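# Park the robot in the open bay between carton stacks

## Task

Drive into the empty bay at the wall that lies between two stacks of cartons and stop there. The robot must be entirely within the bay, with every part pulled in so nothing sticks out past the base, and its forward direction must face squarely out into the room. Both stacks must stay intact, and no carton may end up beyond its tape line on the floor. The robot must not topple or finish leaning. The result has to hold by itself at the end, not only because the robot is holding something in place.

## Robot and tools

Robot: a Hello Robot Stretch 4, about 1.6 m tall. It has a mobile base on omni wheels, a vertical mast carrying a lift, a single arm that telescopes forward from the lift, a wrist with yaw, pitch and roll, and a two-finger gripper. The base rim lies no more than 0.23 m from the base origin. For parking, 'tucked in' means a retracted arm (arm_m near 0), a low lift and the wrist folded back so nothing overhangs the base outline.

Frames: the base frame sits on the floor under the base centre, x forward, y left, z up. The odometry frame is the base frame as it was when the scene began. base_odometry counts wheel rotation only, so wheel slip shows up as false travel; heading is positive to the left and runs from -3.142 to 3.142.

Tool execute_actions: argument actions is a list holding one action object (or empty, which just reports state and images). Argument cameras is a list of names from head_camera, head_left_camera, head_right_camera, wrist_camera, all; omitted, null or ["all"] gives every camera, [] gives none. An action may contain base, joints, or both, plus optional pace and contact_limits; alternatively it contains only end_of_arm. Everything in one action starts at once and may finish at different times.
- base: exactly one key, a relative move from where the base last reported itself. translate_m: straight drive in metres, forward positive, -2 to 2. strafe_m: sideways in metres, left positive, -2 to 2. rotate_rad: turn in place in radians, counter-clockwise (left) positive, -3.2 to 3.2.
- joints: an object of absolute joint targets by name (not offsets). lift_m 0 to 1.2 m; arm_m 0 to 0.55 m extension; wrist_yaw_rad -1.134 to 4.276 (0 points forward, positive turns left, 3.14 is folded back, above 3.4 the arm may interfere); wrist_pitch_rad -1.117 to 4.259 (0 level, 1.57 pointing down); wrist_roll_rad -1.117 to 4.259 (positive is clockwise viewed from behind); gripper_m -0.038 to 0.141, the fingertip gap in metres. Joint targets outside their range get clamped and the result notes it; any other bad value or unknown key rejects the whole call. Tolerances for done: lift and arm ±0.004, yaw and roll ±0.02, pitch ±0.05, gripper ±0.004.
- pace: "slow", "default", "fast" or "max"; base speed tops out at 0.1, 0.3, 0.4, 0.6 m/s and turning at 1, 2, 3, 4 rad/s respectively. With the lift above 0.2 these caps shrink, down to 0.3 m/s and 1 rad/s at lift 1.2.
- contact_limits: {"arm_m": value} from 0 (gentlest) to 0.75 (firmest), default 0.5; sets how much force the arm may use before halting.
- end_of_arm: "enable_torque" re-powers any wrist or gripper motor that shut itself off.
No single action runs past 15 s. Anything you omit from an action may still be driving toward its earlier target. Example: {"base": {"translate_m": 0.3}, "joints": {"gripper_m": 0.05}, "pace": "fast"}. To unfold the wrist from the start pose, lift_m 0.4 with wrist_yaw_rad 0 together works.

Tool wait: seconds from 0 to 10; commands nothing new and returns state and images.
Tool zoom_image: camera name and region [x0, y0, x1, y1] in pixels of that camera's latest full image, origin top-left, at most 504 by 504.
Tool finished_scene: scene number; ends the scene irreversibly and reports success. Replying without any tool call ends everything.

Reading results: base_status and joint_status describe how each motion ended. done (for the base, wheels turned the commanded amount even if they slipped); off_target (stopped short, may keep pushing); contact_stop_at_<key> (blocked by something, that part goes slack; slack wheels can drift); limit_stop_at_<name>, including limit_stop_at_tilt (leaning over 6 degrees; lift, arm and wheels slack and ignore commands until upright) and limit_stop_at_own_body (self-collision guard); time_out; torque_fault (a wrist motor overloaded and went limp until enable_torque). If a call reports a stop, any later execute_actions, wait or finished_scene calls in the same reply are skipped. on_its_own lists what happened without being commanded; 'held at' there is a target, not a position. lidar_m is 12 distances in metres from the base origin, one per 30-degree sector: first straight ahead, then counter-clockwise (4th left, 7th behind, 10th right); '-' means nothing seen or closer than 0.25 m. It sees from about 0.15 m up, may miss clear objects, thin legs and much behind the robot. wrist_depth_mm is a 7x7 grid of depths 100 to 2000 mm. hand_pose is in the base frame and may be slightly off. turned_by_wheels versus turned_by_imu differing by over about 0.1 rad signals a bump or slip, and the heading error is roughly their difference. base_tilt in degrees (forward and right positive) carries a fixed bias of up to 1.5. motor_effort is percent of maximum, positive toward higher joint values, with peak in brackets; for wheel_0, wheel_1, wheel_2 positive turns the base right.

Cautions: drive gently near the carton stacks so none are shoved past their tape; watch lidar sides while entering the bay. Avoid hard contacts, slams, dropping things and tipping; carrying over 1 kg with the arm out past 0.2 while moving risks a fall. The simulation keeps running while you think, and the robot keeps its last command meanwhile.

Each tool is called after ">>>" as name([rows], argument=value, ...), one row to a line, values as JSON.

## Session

>>> execute_actions(actions=[])

Scene clock: 0.00 s.
base_odometry: x=+0.000 y=+0.000 heading=+0.000 (m, m, rad; odometry frame)
turned_by_wheels: +0.000 (rad since the last result)
turned_by_imu: +0.000 (rad since the last result)
base_tilt: forward=+0.2 right=+0.8 (deg)
lidar_m: 2.77 2.86 1.37 0.89 0.79 0.80 0.98 1.08 1.10 1.37 2.65 2.97
base_status: not commanded
joint_positions: lift_m=+0.270 arm_m=+0.001 wrist_yaw_rad=+3.127 wrist_pitch_rad=-0.012 wrist_roll_rad=-0.016 gripper_m=+0.057
joint_status: not commanded
motor_effort: lift_m=+19 arm_m=+0 wrist_yaw_rad=+0 wrist_pitch_rad=-7 wrist_roll_rad=-1 gripper_m=-3 wheel_0=+0 wheel_1=+0 wheel_2=+0 (%)
hand_pose: x=-0.1157 y=+0.0917 z=+0.4512 quat_wxyz=(+0.008, +0.006, -0.008, +1.000) (m; base frame)
wrist_depth_mm: - 142 244 1397 1060 854 715 / - 110 141 1397 1042 854 715 / - 111 140 1366 1060 854 715 / - 123 153 1336 1060 854 715 / 142 153 1921 1397 1060 842 715 / 216 1708 1708 1366 208 854 723 / 216 1255 1060 1138 960 768 707
pictures: head_camera, head_left_camera, head_right_camera, wrist_camera
Images, in order (width x height): head_camera 420x560, head_left_camera 420x672, head_right_camera 420x672, wrist_camera 616x392.

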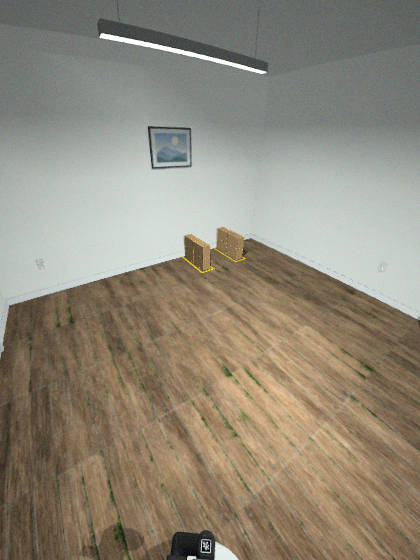

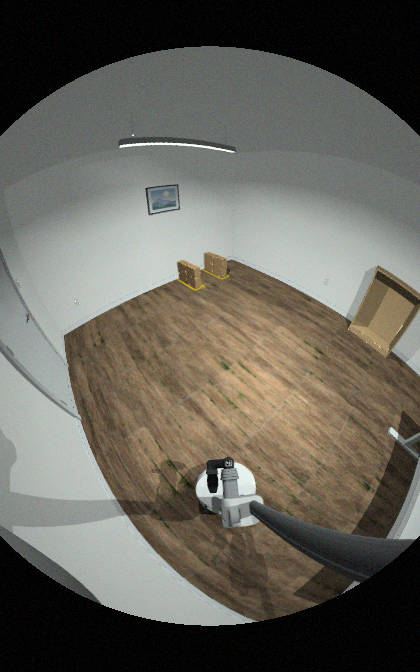

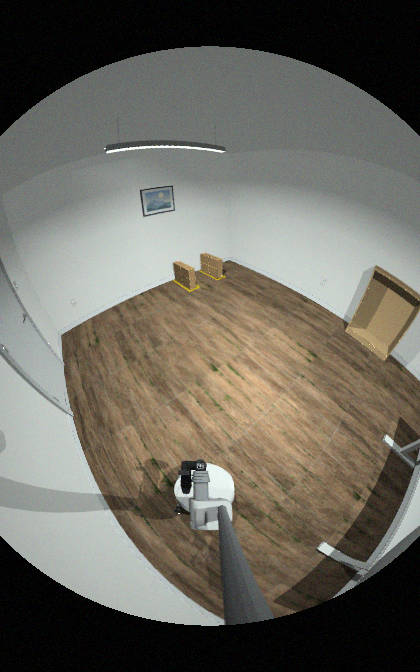

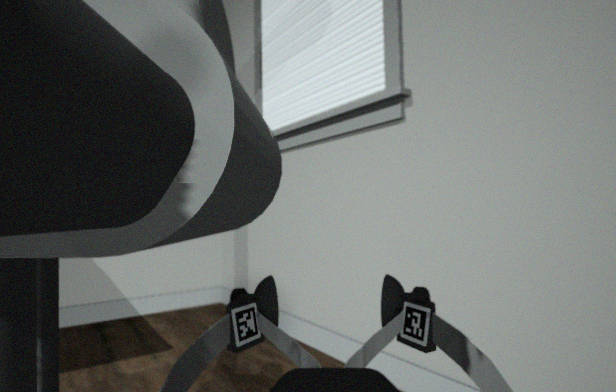

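>>> execute_actions([
  {"base":{"rotate_rad":0.785},"pace":"fast"},
], cameras=[])

>>> execute_actions([
  {"base":{"translate_m":1.3},"pace":"fast"},
], cameras=[])

>>> execute_actions([
  {"base":{"strafe_m":-2.0},"pace":"fast"},
], cameras=["head_camera","head_left_camera"])

Scene clock: 14.07 s.
base_odometry: x=+0.000 y=+0.000 heading=+0.785 (m, m, rad; odometry frame)
turned_by_wheels: +0.785 (rad since the last result)
turned_by_imu: +0.786 (rad since the last result)
base_tilt: forward=+0.2 right=+0.7 (deg)
lidar_m: 2.08 1.05 0.82 0.80 0.87 1.30 1.10 1.20 1.87 2.63 3.13 2.76
base_status: done
joint_positions: lift_m=+0.270 arm_m=+0.001 wrist_yaw_rad=+3.127 wrist_pitch_rad=-0.012 wrist_roll_rad=-0.016 gripper_m=+0.057
joint_status: not commanded
motor_effort: lift_m=+19(19) arm_m=+0(1) wrist_yaw_rad=+0(1) wrist_pitch_rad=-7(6) wrist_roll_rad=-1(2) gripper_m=-2(4) wheel_0=-1(7) wheel_1=+1(8) wheel_2=+0(11) (%)
hand_pose: x=-0.1157 y=+0.0917 z=+0.4512 quat_wxyz=(+0.008, +0.006, -0.008, +1.000) (m; base frame)
wrist_depth_mm: - 142 244 - 1983 1863 1336 / - 110 141 - 1921 1863 1336 / - 111 140 1983 1921 1808 1336 / - 124 152 1921 1921 1863 1397 / 142 153 - 1921 1921 1808 1430 / 216 1983 1708 1708 208 1756 1430 / 216 1229 1060 1138 1118 1042 1160
pictures: none
No camera images: the call's "cameras" was empty. Leave "cameras" out to get every camera's image.

Scene clock: 18.60 s.
base_odometry: x=+0.920 y=+0.919 heading=+0.785 (m, m, rad; odometry frame)
turned_by_wheels: +0.000 (rad since the last result)
turned_by_imu: +0.000 (rad since the last result)
base_tilt: forward=+0.2 right=+0.8 (deg)
lidar_m: 1.56 0.77 0.62 0.59 0.70 1.07 3.15 2.62 3.08 3.07 1.96 1.60
base_status: done
joint_positions: lift_m=+0.270 arm_m=+0.001 wrist_yaw_rad=+3.127 wrist_pitch_rad=-0.012 wrist_roll_rad=-0.016 gripper_m=+0.057
joint_status: not commanded
motor_effort: lift_m=+19(19) arm_m=-1(0) wrist_yaw_rad=+1(1) wrist_pitch_rad=-7(6) wrist_roll_rad=-2(2) gripper_m=-4(2) wheel_0=+1(6) wheel_1=+1(5) wheel_2=+0(12) (%)
hand_pose: x=-0.1157 y=+0.0917 z=+0.4512 quat_wxyz=(+0.008, +0.006, -0.008, +1.000) (m; base frame)
wrist_depth_mm: - 143 244 - - 1756 1042 / - 110 141 - - 1808 1060 / - 111 140 - - 1756 1060 / - 124 153 - - 1808 1078 / 142 154 - - - 1921 1098 / 216 1921 1756 1921 208 1661 1098 / 216 1229 1060 1138 1118 1042 1008
pictures: none
No camera images: the call's "cameras" was empty. Leave "cameras" out to get every camera's image.

Scene clock: 24.83 s.
base_odometry: x=+2.333 y=-0.496 heading=+0.785 (m, m, rad; odometry frame)
turned_by_wheels: +0.000 (rad since the last result)
turned_by_imu: +0.005 (rad since the last result)
base_tilt: forward=+0.2 right=+0.8 (deg)
lidar_m: 0.81 1.42 2.24 2.57 2.85 2.67 2.46 1.42 1.12 1.10 1.21 0.81
base_status: done
joint_positions: lift_m=+0.270 arm_m=+0.001 wrist_yaw_rad=+3.127 wrist_pitch_rad=-0.012 wrist_roll_rad=-0.016 gripper_m=+0.057
joint_status: not commanded
motor_effort: lift_m=+19(19) arm_m=+0(0) wrist_yaw_rad=+0(1) wrist_pitch_rad=-7(7) wrist_roll_rad=-1(1) gripper_m=-5(5) wheel_0=+0(11) wheel_1=+2(13) wheel_2=+0(2) (%)
hand_pose: x=-0.1157 y=+0.0917 z=+0.4512 quat_wxyz=(+0.008, +0.006, -0.008, +1.000) (m; base frame)
wrist_depth_mm: - 142 244 - - - - / - 110 141 - - - - / - 111 140 - - - - / - 123 153 - - - - / 142 154 - - - - - / 217 1708 1756 1921 208 1863 1808 / 216 1229 1060 1118 1098 1025 1160
pictures: head_camera, head_left_camera
Images, in order (width x height): head_camera 420x560, head_left_camera 420x672.

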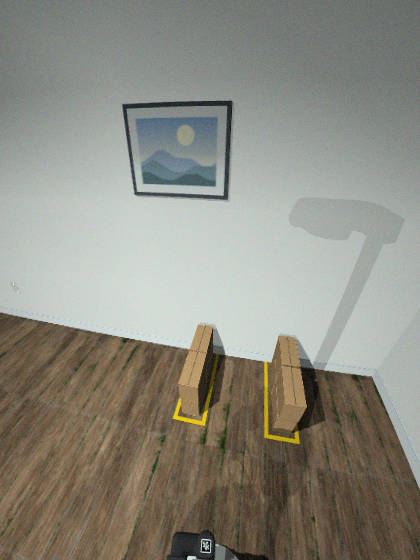

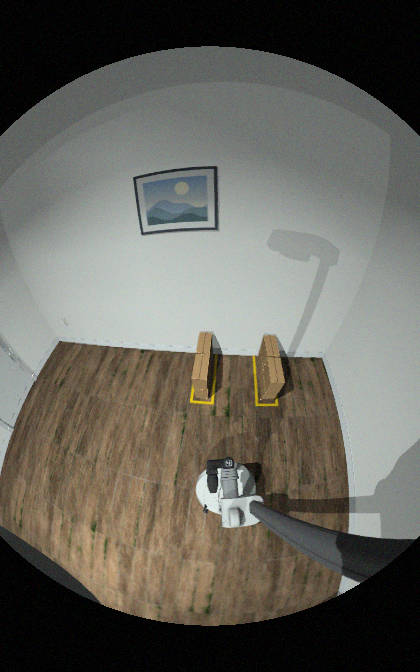

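>>> execute_actions([
  {"base":{"rotate_rad":-0.16}},
], cameras=[])

>>> execute_actions([
  {"base":{"strafe_m":-0.1}},
], cameras=["head_camera","head_left_camera","head_right_camera"])

Scene clock: 31.17 s.
base_odometry: x=+2.333 y=-0.496 heading=+0.625 (m, m, rad; odometry frame)
turned_by_wheels: -0.160 (rad since the last result)
turned_by_imu: -0.160 (rad since the last result)
base_tilt: forward=+0.2 right=+0.7 (deg)
lidar_m: 0.88 0.80 1.83 2.58 2.67 2.77 3.44 1.68 1.15 1.11 1.13 0.80
base_status: done
joint_positions: lift_m=+0.270 arm_m=+0.001 wrist_yaw_rad=+3.127 wrist_pitch_rad=-0.012 wrist_roll_rad=-0.016 gripper_m=+0.057
joint_status: not commanded
motor_effort: lift_m=+19(19) arm_m=+0(0) wrist_yaw_rad=+0(1) wrist_pitch_rad=-7(7) wrist_roll_rad=-1(1) gripper_m=-5(4) wheel_0=+2(3) wheel_1=+0(10) wheel_2=-1(7) (%)
hand_pose: x=-0.1157 y=+0.0917 z=+0.4512 quat_wxyz=(+0.008, +0.006, -0.008, +1.000) (m; base frame)
wrist_depth_mm: - 142 244 - - - - / - 110 141 - - - - / - 111 140 - - - - / - 124 153 - - - - / 142 153 - - - - - / 217 1708 1756 1863 209 1808 1756 / 216 1229 1060 1138 1098 1042 1160
pictures: none
No camera images: the call's "cameras" was empty. Leave "cameras" out to get every camera's image.

Scene clock: 32.63 s.
base_odometry: x=+2.392 y=-0.577 heading=+0.625 (m, m, rad; odometry frame)
turned_by_wheels: +0.000 (rad since the last result)
turned_by_imu: +0.000 (rad since the last result)
base_tilt: forward=+0.2 right=+0.7 (deg)
lidar_m: 0.78 0.83 1.86 2.69 2.81 2.80 3.47 1.51 1.07 1.01 1.06 0.80
base_status: done
joint_positions: lift_m=+0.270 arm_m=+0.001 wrist_yaw_rad=+3.127 wrist_pitch_rad=-0.012 wrist_roll_rad=-0.016 gripper_m=+0.057
joint_status: not commanded
motor_effort: lift_m=+19(19) arm_m=+0(0) wrist_yaw_rad=+0(1) wrist_pitch_rad=-6(7) wrist_roll_rad=-1(1) gripper_m=-3(1) wheel_0=+1(10) wheel_1=+1(8) wheel_2=+0(2) (%)
hand_pose: x=-0.1157 y=+0.0917 z=+0.4512 quat_wxyz=(+0.008, +0.006, -0.008, +1.000) (m; base frame)
wrist_depth_mm: - 142 244 - - - - / - 110 141 - - - - / - 111 140 - - - - / - 123 153 - - - - / 142 153 - - - - - / 216 1576 1708 1863 208 1808 1808 / 216 1229 1060 1138 1118 1042 1182
pictures: head_camera, head_left_camera, head_right_camera
Images, in order (width x height): head_camera 420x560, head_left_camera 420x672, head_right_camera 420x672.

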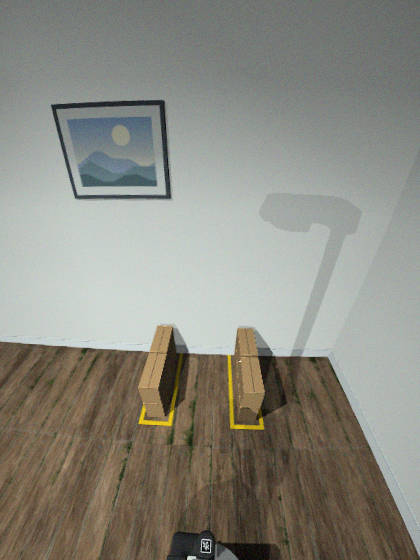

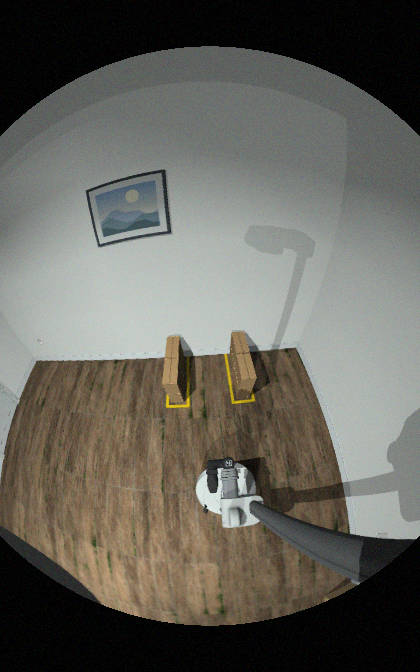

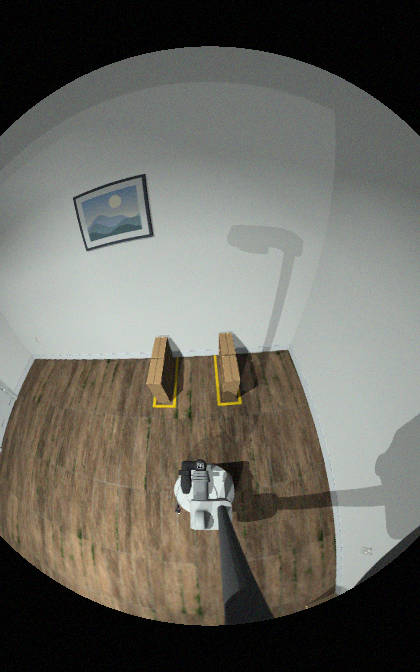

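>>> execute_actions([
  {"base":{"strafe_m":0.05}},
], cameras=[])

>>> execute_actions([
  {"base":{"rotate_rad":3.1416},"pace":"fast"},
], cameras=[])

>>> execute_actions([
  {"base":{"translate_m":-0.55}},
], cameras=["head_left_camera","head_right_camera"])

Scene clock: 49.23 s.
base_odometry: x=+2.363 y=-0.536 heading=+0.625 (m, m, rad; odometry frame)
turned_by_wheels: +0.000 (rad since the last result)
turned_by_imu: +0.000 (rad since the last result)
base_tilt: forward=+0.2 right=+0.8 (deg)
lidar_m: 0.84 0.82 1.86 2.64 2.75 2.75 3.47 1.56 1.14 1.05 1.07 0.81
base_status: done
joint_positions: lift_m=+0.270 arm_m=+0.001 wrist_yaw_rad=+3.127 wrist_pitch_rad=-0.012 wrist_roll_rad=-0.016 gripper_m=+0.057
joint_status: not commanded
motor_effort: lift_m=+19(19) arm_m=-1(0) wrist_yaw_rad=+0(0) wrist_pitch_rad=-7(7) wrist_roll_rad=-1(1) gripper_m=-4(2) wheel_0=+0(6) wheel_1=+0(8) wheel_2=+0(2) (%)
hand_pose: x=-0.1157 y=+0.0917 z=+0.4512 quat_wxyz=(+0.008, +0.006, -0.008, +1.000) (m; base frame)
wrist_depth_mm: - 142 244 - - - - / - 110 141 - - - - / - 111 140 - - - - / - 123 153 - - - - / 142 153 - - - - - / 216 1708 1756 1863 208 1808 1808 / 216 1255 1060 1138 1118 1025 1160
pictures: none
No camera images: the call's "cameras" was empty. Leave "cameras" out to get every camera's image.

Scene clock: 51.57 s.
base_odometry: x=+2.362 y=-0.536 heading=-2.516 (m, m, rad; odometry frame)
turned_by_wheels: +3.141 (rad since the last result)
turned_by_imu: +3.143 (rad since the last result)
base_tilt: forward=+0.2 right=+0.7 (deg)
lidar_m: 2.64 1.56 1.10 1.04 1.09 0.77 0.91 0.79 1.87 2.63 2.77 2.77
base_status: done
joint_positions: lift_m=+0.270 arm_m=+0.001 wrist_yaw_rad=+3.126 wrist_pitch_rad=-0.012 wrist_roll_rad=-0.016 gripper_m=+0.057
joint_status: not commanded
motor_effort: lift_m=+19(19) arm_m=-1(1) wrist_yaw_rad=+0(1) wrist_pitch_rad=-6(7) wrist_roll_rad=-1(2) gripper_m=-2(3) wheel_0=-3(9) wheel_1=+1(9) wheel_2=-1(12) (%)
hand_pose: x=-0.1156 y=+0.0918 z=+0.4512 quat_wxyz=(+0.008, +0.006, -0.008, +1.000) (m; base frame)
wrist_depth_mm: - 142 245 1464 1464 1430 1397 / - 110 141 1464 1430 1464 1397 / - 111 140 1430 1430 1430 1397 / - 124 153 1464 1430 1430 1430 / 142 154 1430 1430 1430 1430 1397 / 216 891 931 1397 209 1397 1366 / 216 891 1060 1138 866 1042 1160
pictures: none
No camera images: the call's "cameras" was empty. Leave "cameras" out to get every camera's image.

Scene clock: 54.90 s.
base_odometry: x=+2.808 y=-0.214 heading=-2.516 (m, m, rad; odometry frame)
turned_by_wheels: +0.000 (rad since the last result)
turned_by_imu: +0.001 (rad since the last result)
base_tilt: forward=+0.2 right=+0.8 (deg)
lidar_m: 3.17 1.53 1.09 1.03 0.34 0.32 0.76 0.38 0.35 2.65 2.75 3.34
base_status: done
joint_positions: lift_m=+0.270 arm_m=+0.001 wrist_yaw_rad=+3.126 wrist_pitch_rad=-0.012 wrist_roll_rad=-0.016 gripper_m=+0.057
joint_status: not commanded
motor_effort: lift_m=+19(19) arm_m=+0(0) wrist_yaw_rad=+1(2) wrist_pitch_rad=-6(7) wrist_roll_rad=-1(1) gripper_m=-3(5) wheel_0=-2(6) wheel_1=+0(4) wheel_2=+0(10) (%)
hand_pose: x=-0.1156 y=+0.0918 z=+0.4512 quat_wxyz=(+0.008, +0.006, -0.008, +1.000) (m; base frame)
wrist_depth_mm: - 142 244 917 904 904 904 / - 110 141 904 904 904 904 / - 111 140 904 904 904 891 / - 124 153 904 891 891 891 / 142 154 904 904 891 878 878 / 216 741 891 878 208 535 878 / 216 699 878 878 508 336 338
pictures: head_left_camera, head_right_camera
Images, in order (width x height): head_left_camera 420x672, head_right_camera 420x672.

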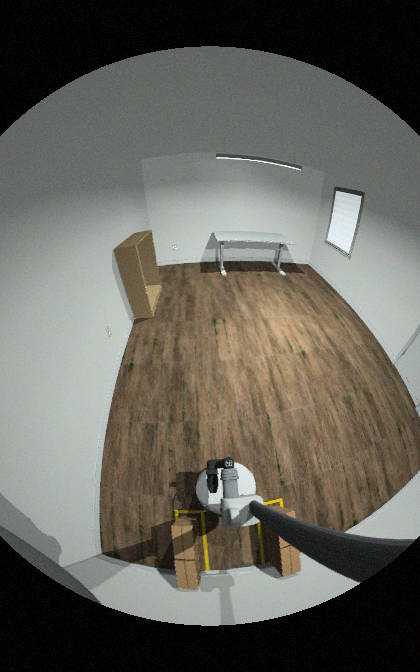

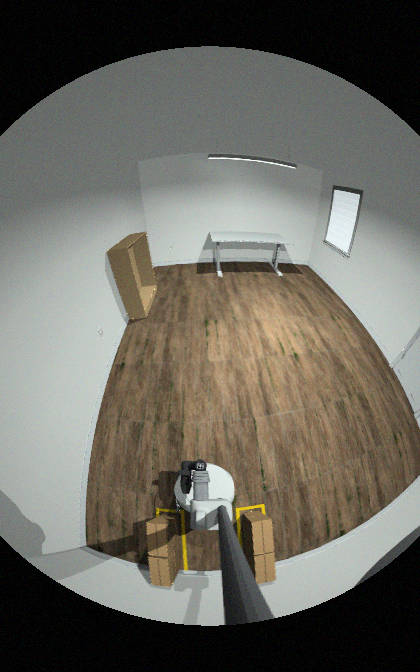

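>>> execute_actions([
  {"base":{"strafe_m":-0.015},"pace":"slow"},
], cameras=[])

>>> execute_actions([
  {"base":{"translate_m":-0.4},"pace":"slow"},
], cameras=["head_left_camera","head_right_camera"])

Scene clock: 65.03 s.
base_odometry: x=+2.800 y=-0.202 heading=-2.516 (m, m, rad; odometry frame)
turned_by_wheels: +0.000 (rad since the last result)
turned_by_imu: +0.000 (rad since the last result)
base_tilt: forward=+0.2 right=+0.7 (deg)
lidar_m: 3.17 1.59 1.12 1.05 0.31 0.33 0.78 0.35 0.33 2.62 2.74 3.34
base_status: done
joint_positions: lift_m=+0.270 arm_m=+0.001 wrist_yaw_rad=+3.126 wrist_pitch_rad=-0.012 wrist_roll_rad=-0.016 gripper_m=+0.057
joint_status: not commanded
motor_effort: lift_m=+19(19) arm_m=+0(0) wrist_yaw_rad=+1(1) wrist_pitch_rad=-8(7) wrist_roll_rad=-2(1) gripper_m=-4(4) wheel_0=+1(4) wheel_1=-1(2) wheel_2=+0(1) (%)
hand_pose: x=-0.1156 y=+0.0918 z=+0.4512 quat_wxyz=(+0.008, +0.006, -0.008, +1.000) (m; base frame)
wrist_depth_mm: - 142 244 917 917 917 891 / - 110 141 904 904 904 904 / - 111 140 904 904 904 891 / - 123 153 891 904 904 891 / 142 153 891 891 891 891 891 / 217 715 878 891 208 535 878 / 216 668 878 878 564 332 338
pictures: none
No camera images: the call's "cameras" was empty. Leave "cameras" out to get every camera's image.

Scene clock: 70.30 s.
base_odometry: x=+3.124 y=+0.032 heading=-2.517 (m, m, rad; odometry frame)
turned_by_wheels: +0.000 (rad since the last result)
turned_by_imu: +0.001 (rad since the last result)
base_tilt: forward=+0.2 right=+0.8 (deg)
lidar_m: 3.30 1.57 0.25 0.25 0.25 0.30 0.38 0.37 0.26 0.25 0.25 3.73
base_status: done
joint_positions: lift_m=+0.270 arm_m=+0.001 wrist_yaw_rad=+3.126 wrist_pitch_rad=-0.012 wrist_roll_rad=-0.016 gripper_m=+0.057
joint_status: not commanded
motor_effort: lift_m=+19(19) arm_m=+0(1) wrist_yaw_rad=+1(1) wrist_pitch_rad=-7(8) wrist_roll_rad=-1(1) gripper_m=-4(6) wheel_0=-2(6) wheel_1=-2(4) wheel_2=+1(6) (%)
hand_pose: x=-0.1156 y=+0.0918 z=+0.4512 quat_wxyz=(+0.008, +0.006, -0.008, +1.000) (m; base frame)
wrist_depth_mm: - 143 245 517 512 512 508 / - 110 141 512 512 508 508 / - 111 140 508 508 504 504 / - 124 153 508 504 500 500 / 142 153 504 504 500 500 496 / 216 504 504 500 208 496 496 / 216 500 496 496 496 317 338
pictures: head_left_camera, head_right_camera
Images, in order (width x height): head_left_camera 420x672, head_right_camera 420x672.

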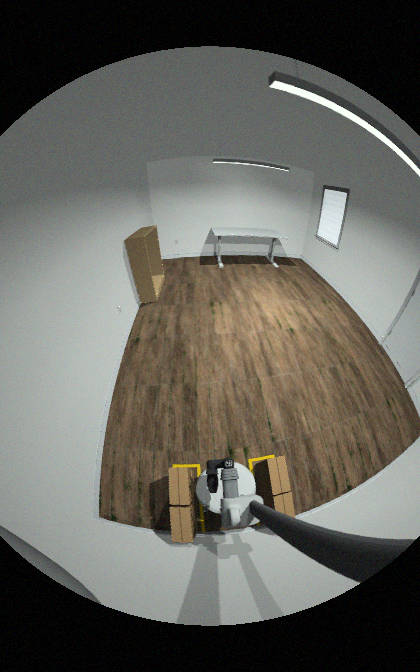

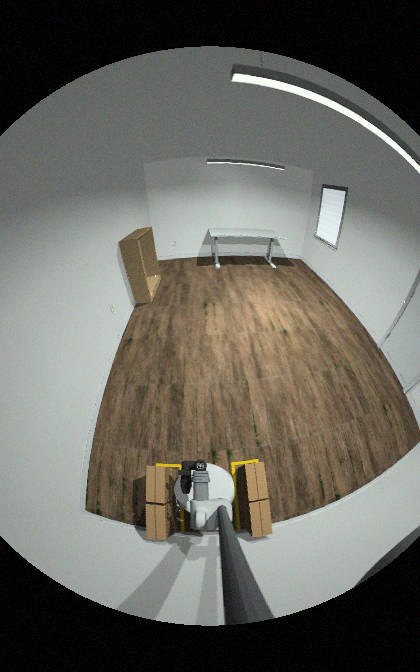

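>>> execute_actions([
  {"base":{"translate_m":-0.1},"pace":"slow"},
], cameras=["head_left_camera"])

>>> finished_scene(scene=2)

Scene clock: 76.47 s.
base_odometry: x=+3.205 y=+0.090 heading=-2.517 (m, m, rad; odometry frame)
turned_by_wheels: +0.000 (rad since the last result)
turned_by_imu: +0.001 (rad since the last result)
base_tilt: forward=+0.2 right=+0.8 (deg)
lidar_m: 3.34 0.34 0.25 0.25 0.25 0.29 0.26 0.29 0.26 0.25 0.26 0.37
base_status: done
joint_positions: lift_m=+0.270 arm_m=+0.001 wrist_yaw_rad=+3.126 wrist_pitch_rad=-0.012 wrist_roll_rad=-0.016 gripper_m=+0.057
joint_status: not commanded
motor_effort: lift_m=+19(19) arm_m=+0(1) wrist_yaw_rad=+2(2) wrist_pitch_rad=-7(6) wrist_roll_rad=-1(1) gripper_m=-3(3) wheel_0=-3(5) wheel_1=-1(5) wheel_2=+2(7) (%)
hand_pose: x=-0.1156 y=+0.0918 z=+0.4512 quat_wxyz=(+0.008, +0.006, -0.008, +1.000) (m; base frame)
wrist_depth_mm: - 142 244 415 413 413 410 / - 110 141 413 410 407 407 / - 111 140 410 407 407 404 / - 123 153 407 404 402 404 / 142 154 404 404 404 402 399 / 217 407 402 402 208 399 397 / 215 404 402 402 397 317 336
pictures: head_left_camera
Images, in order (width x height): head_left_camera 420x672.

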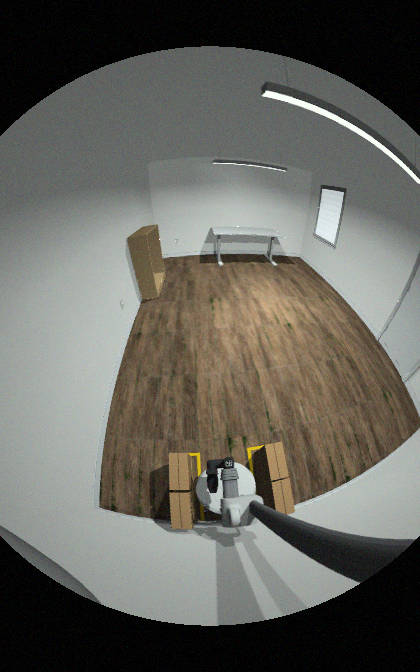

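The scene is finished: the task was done.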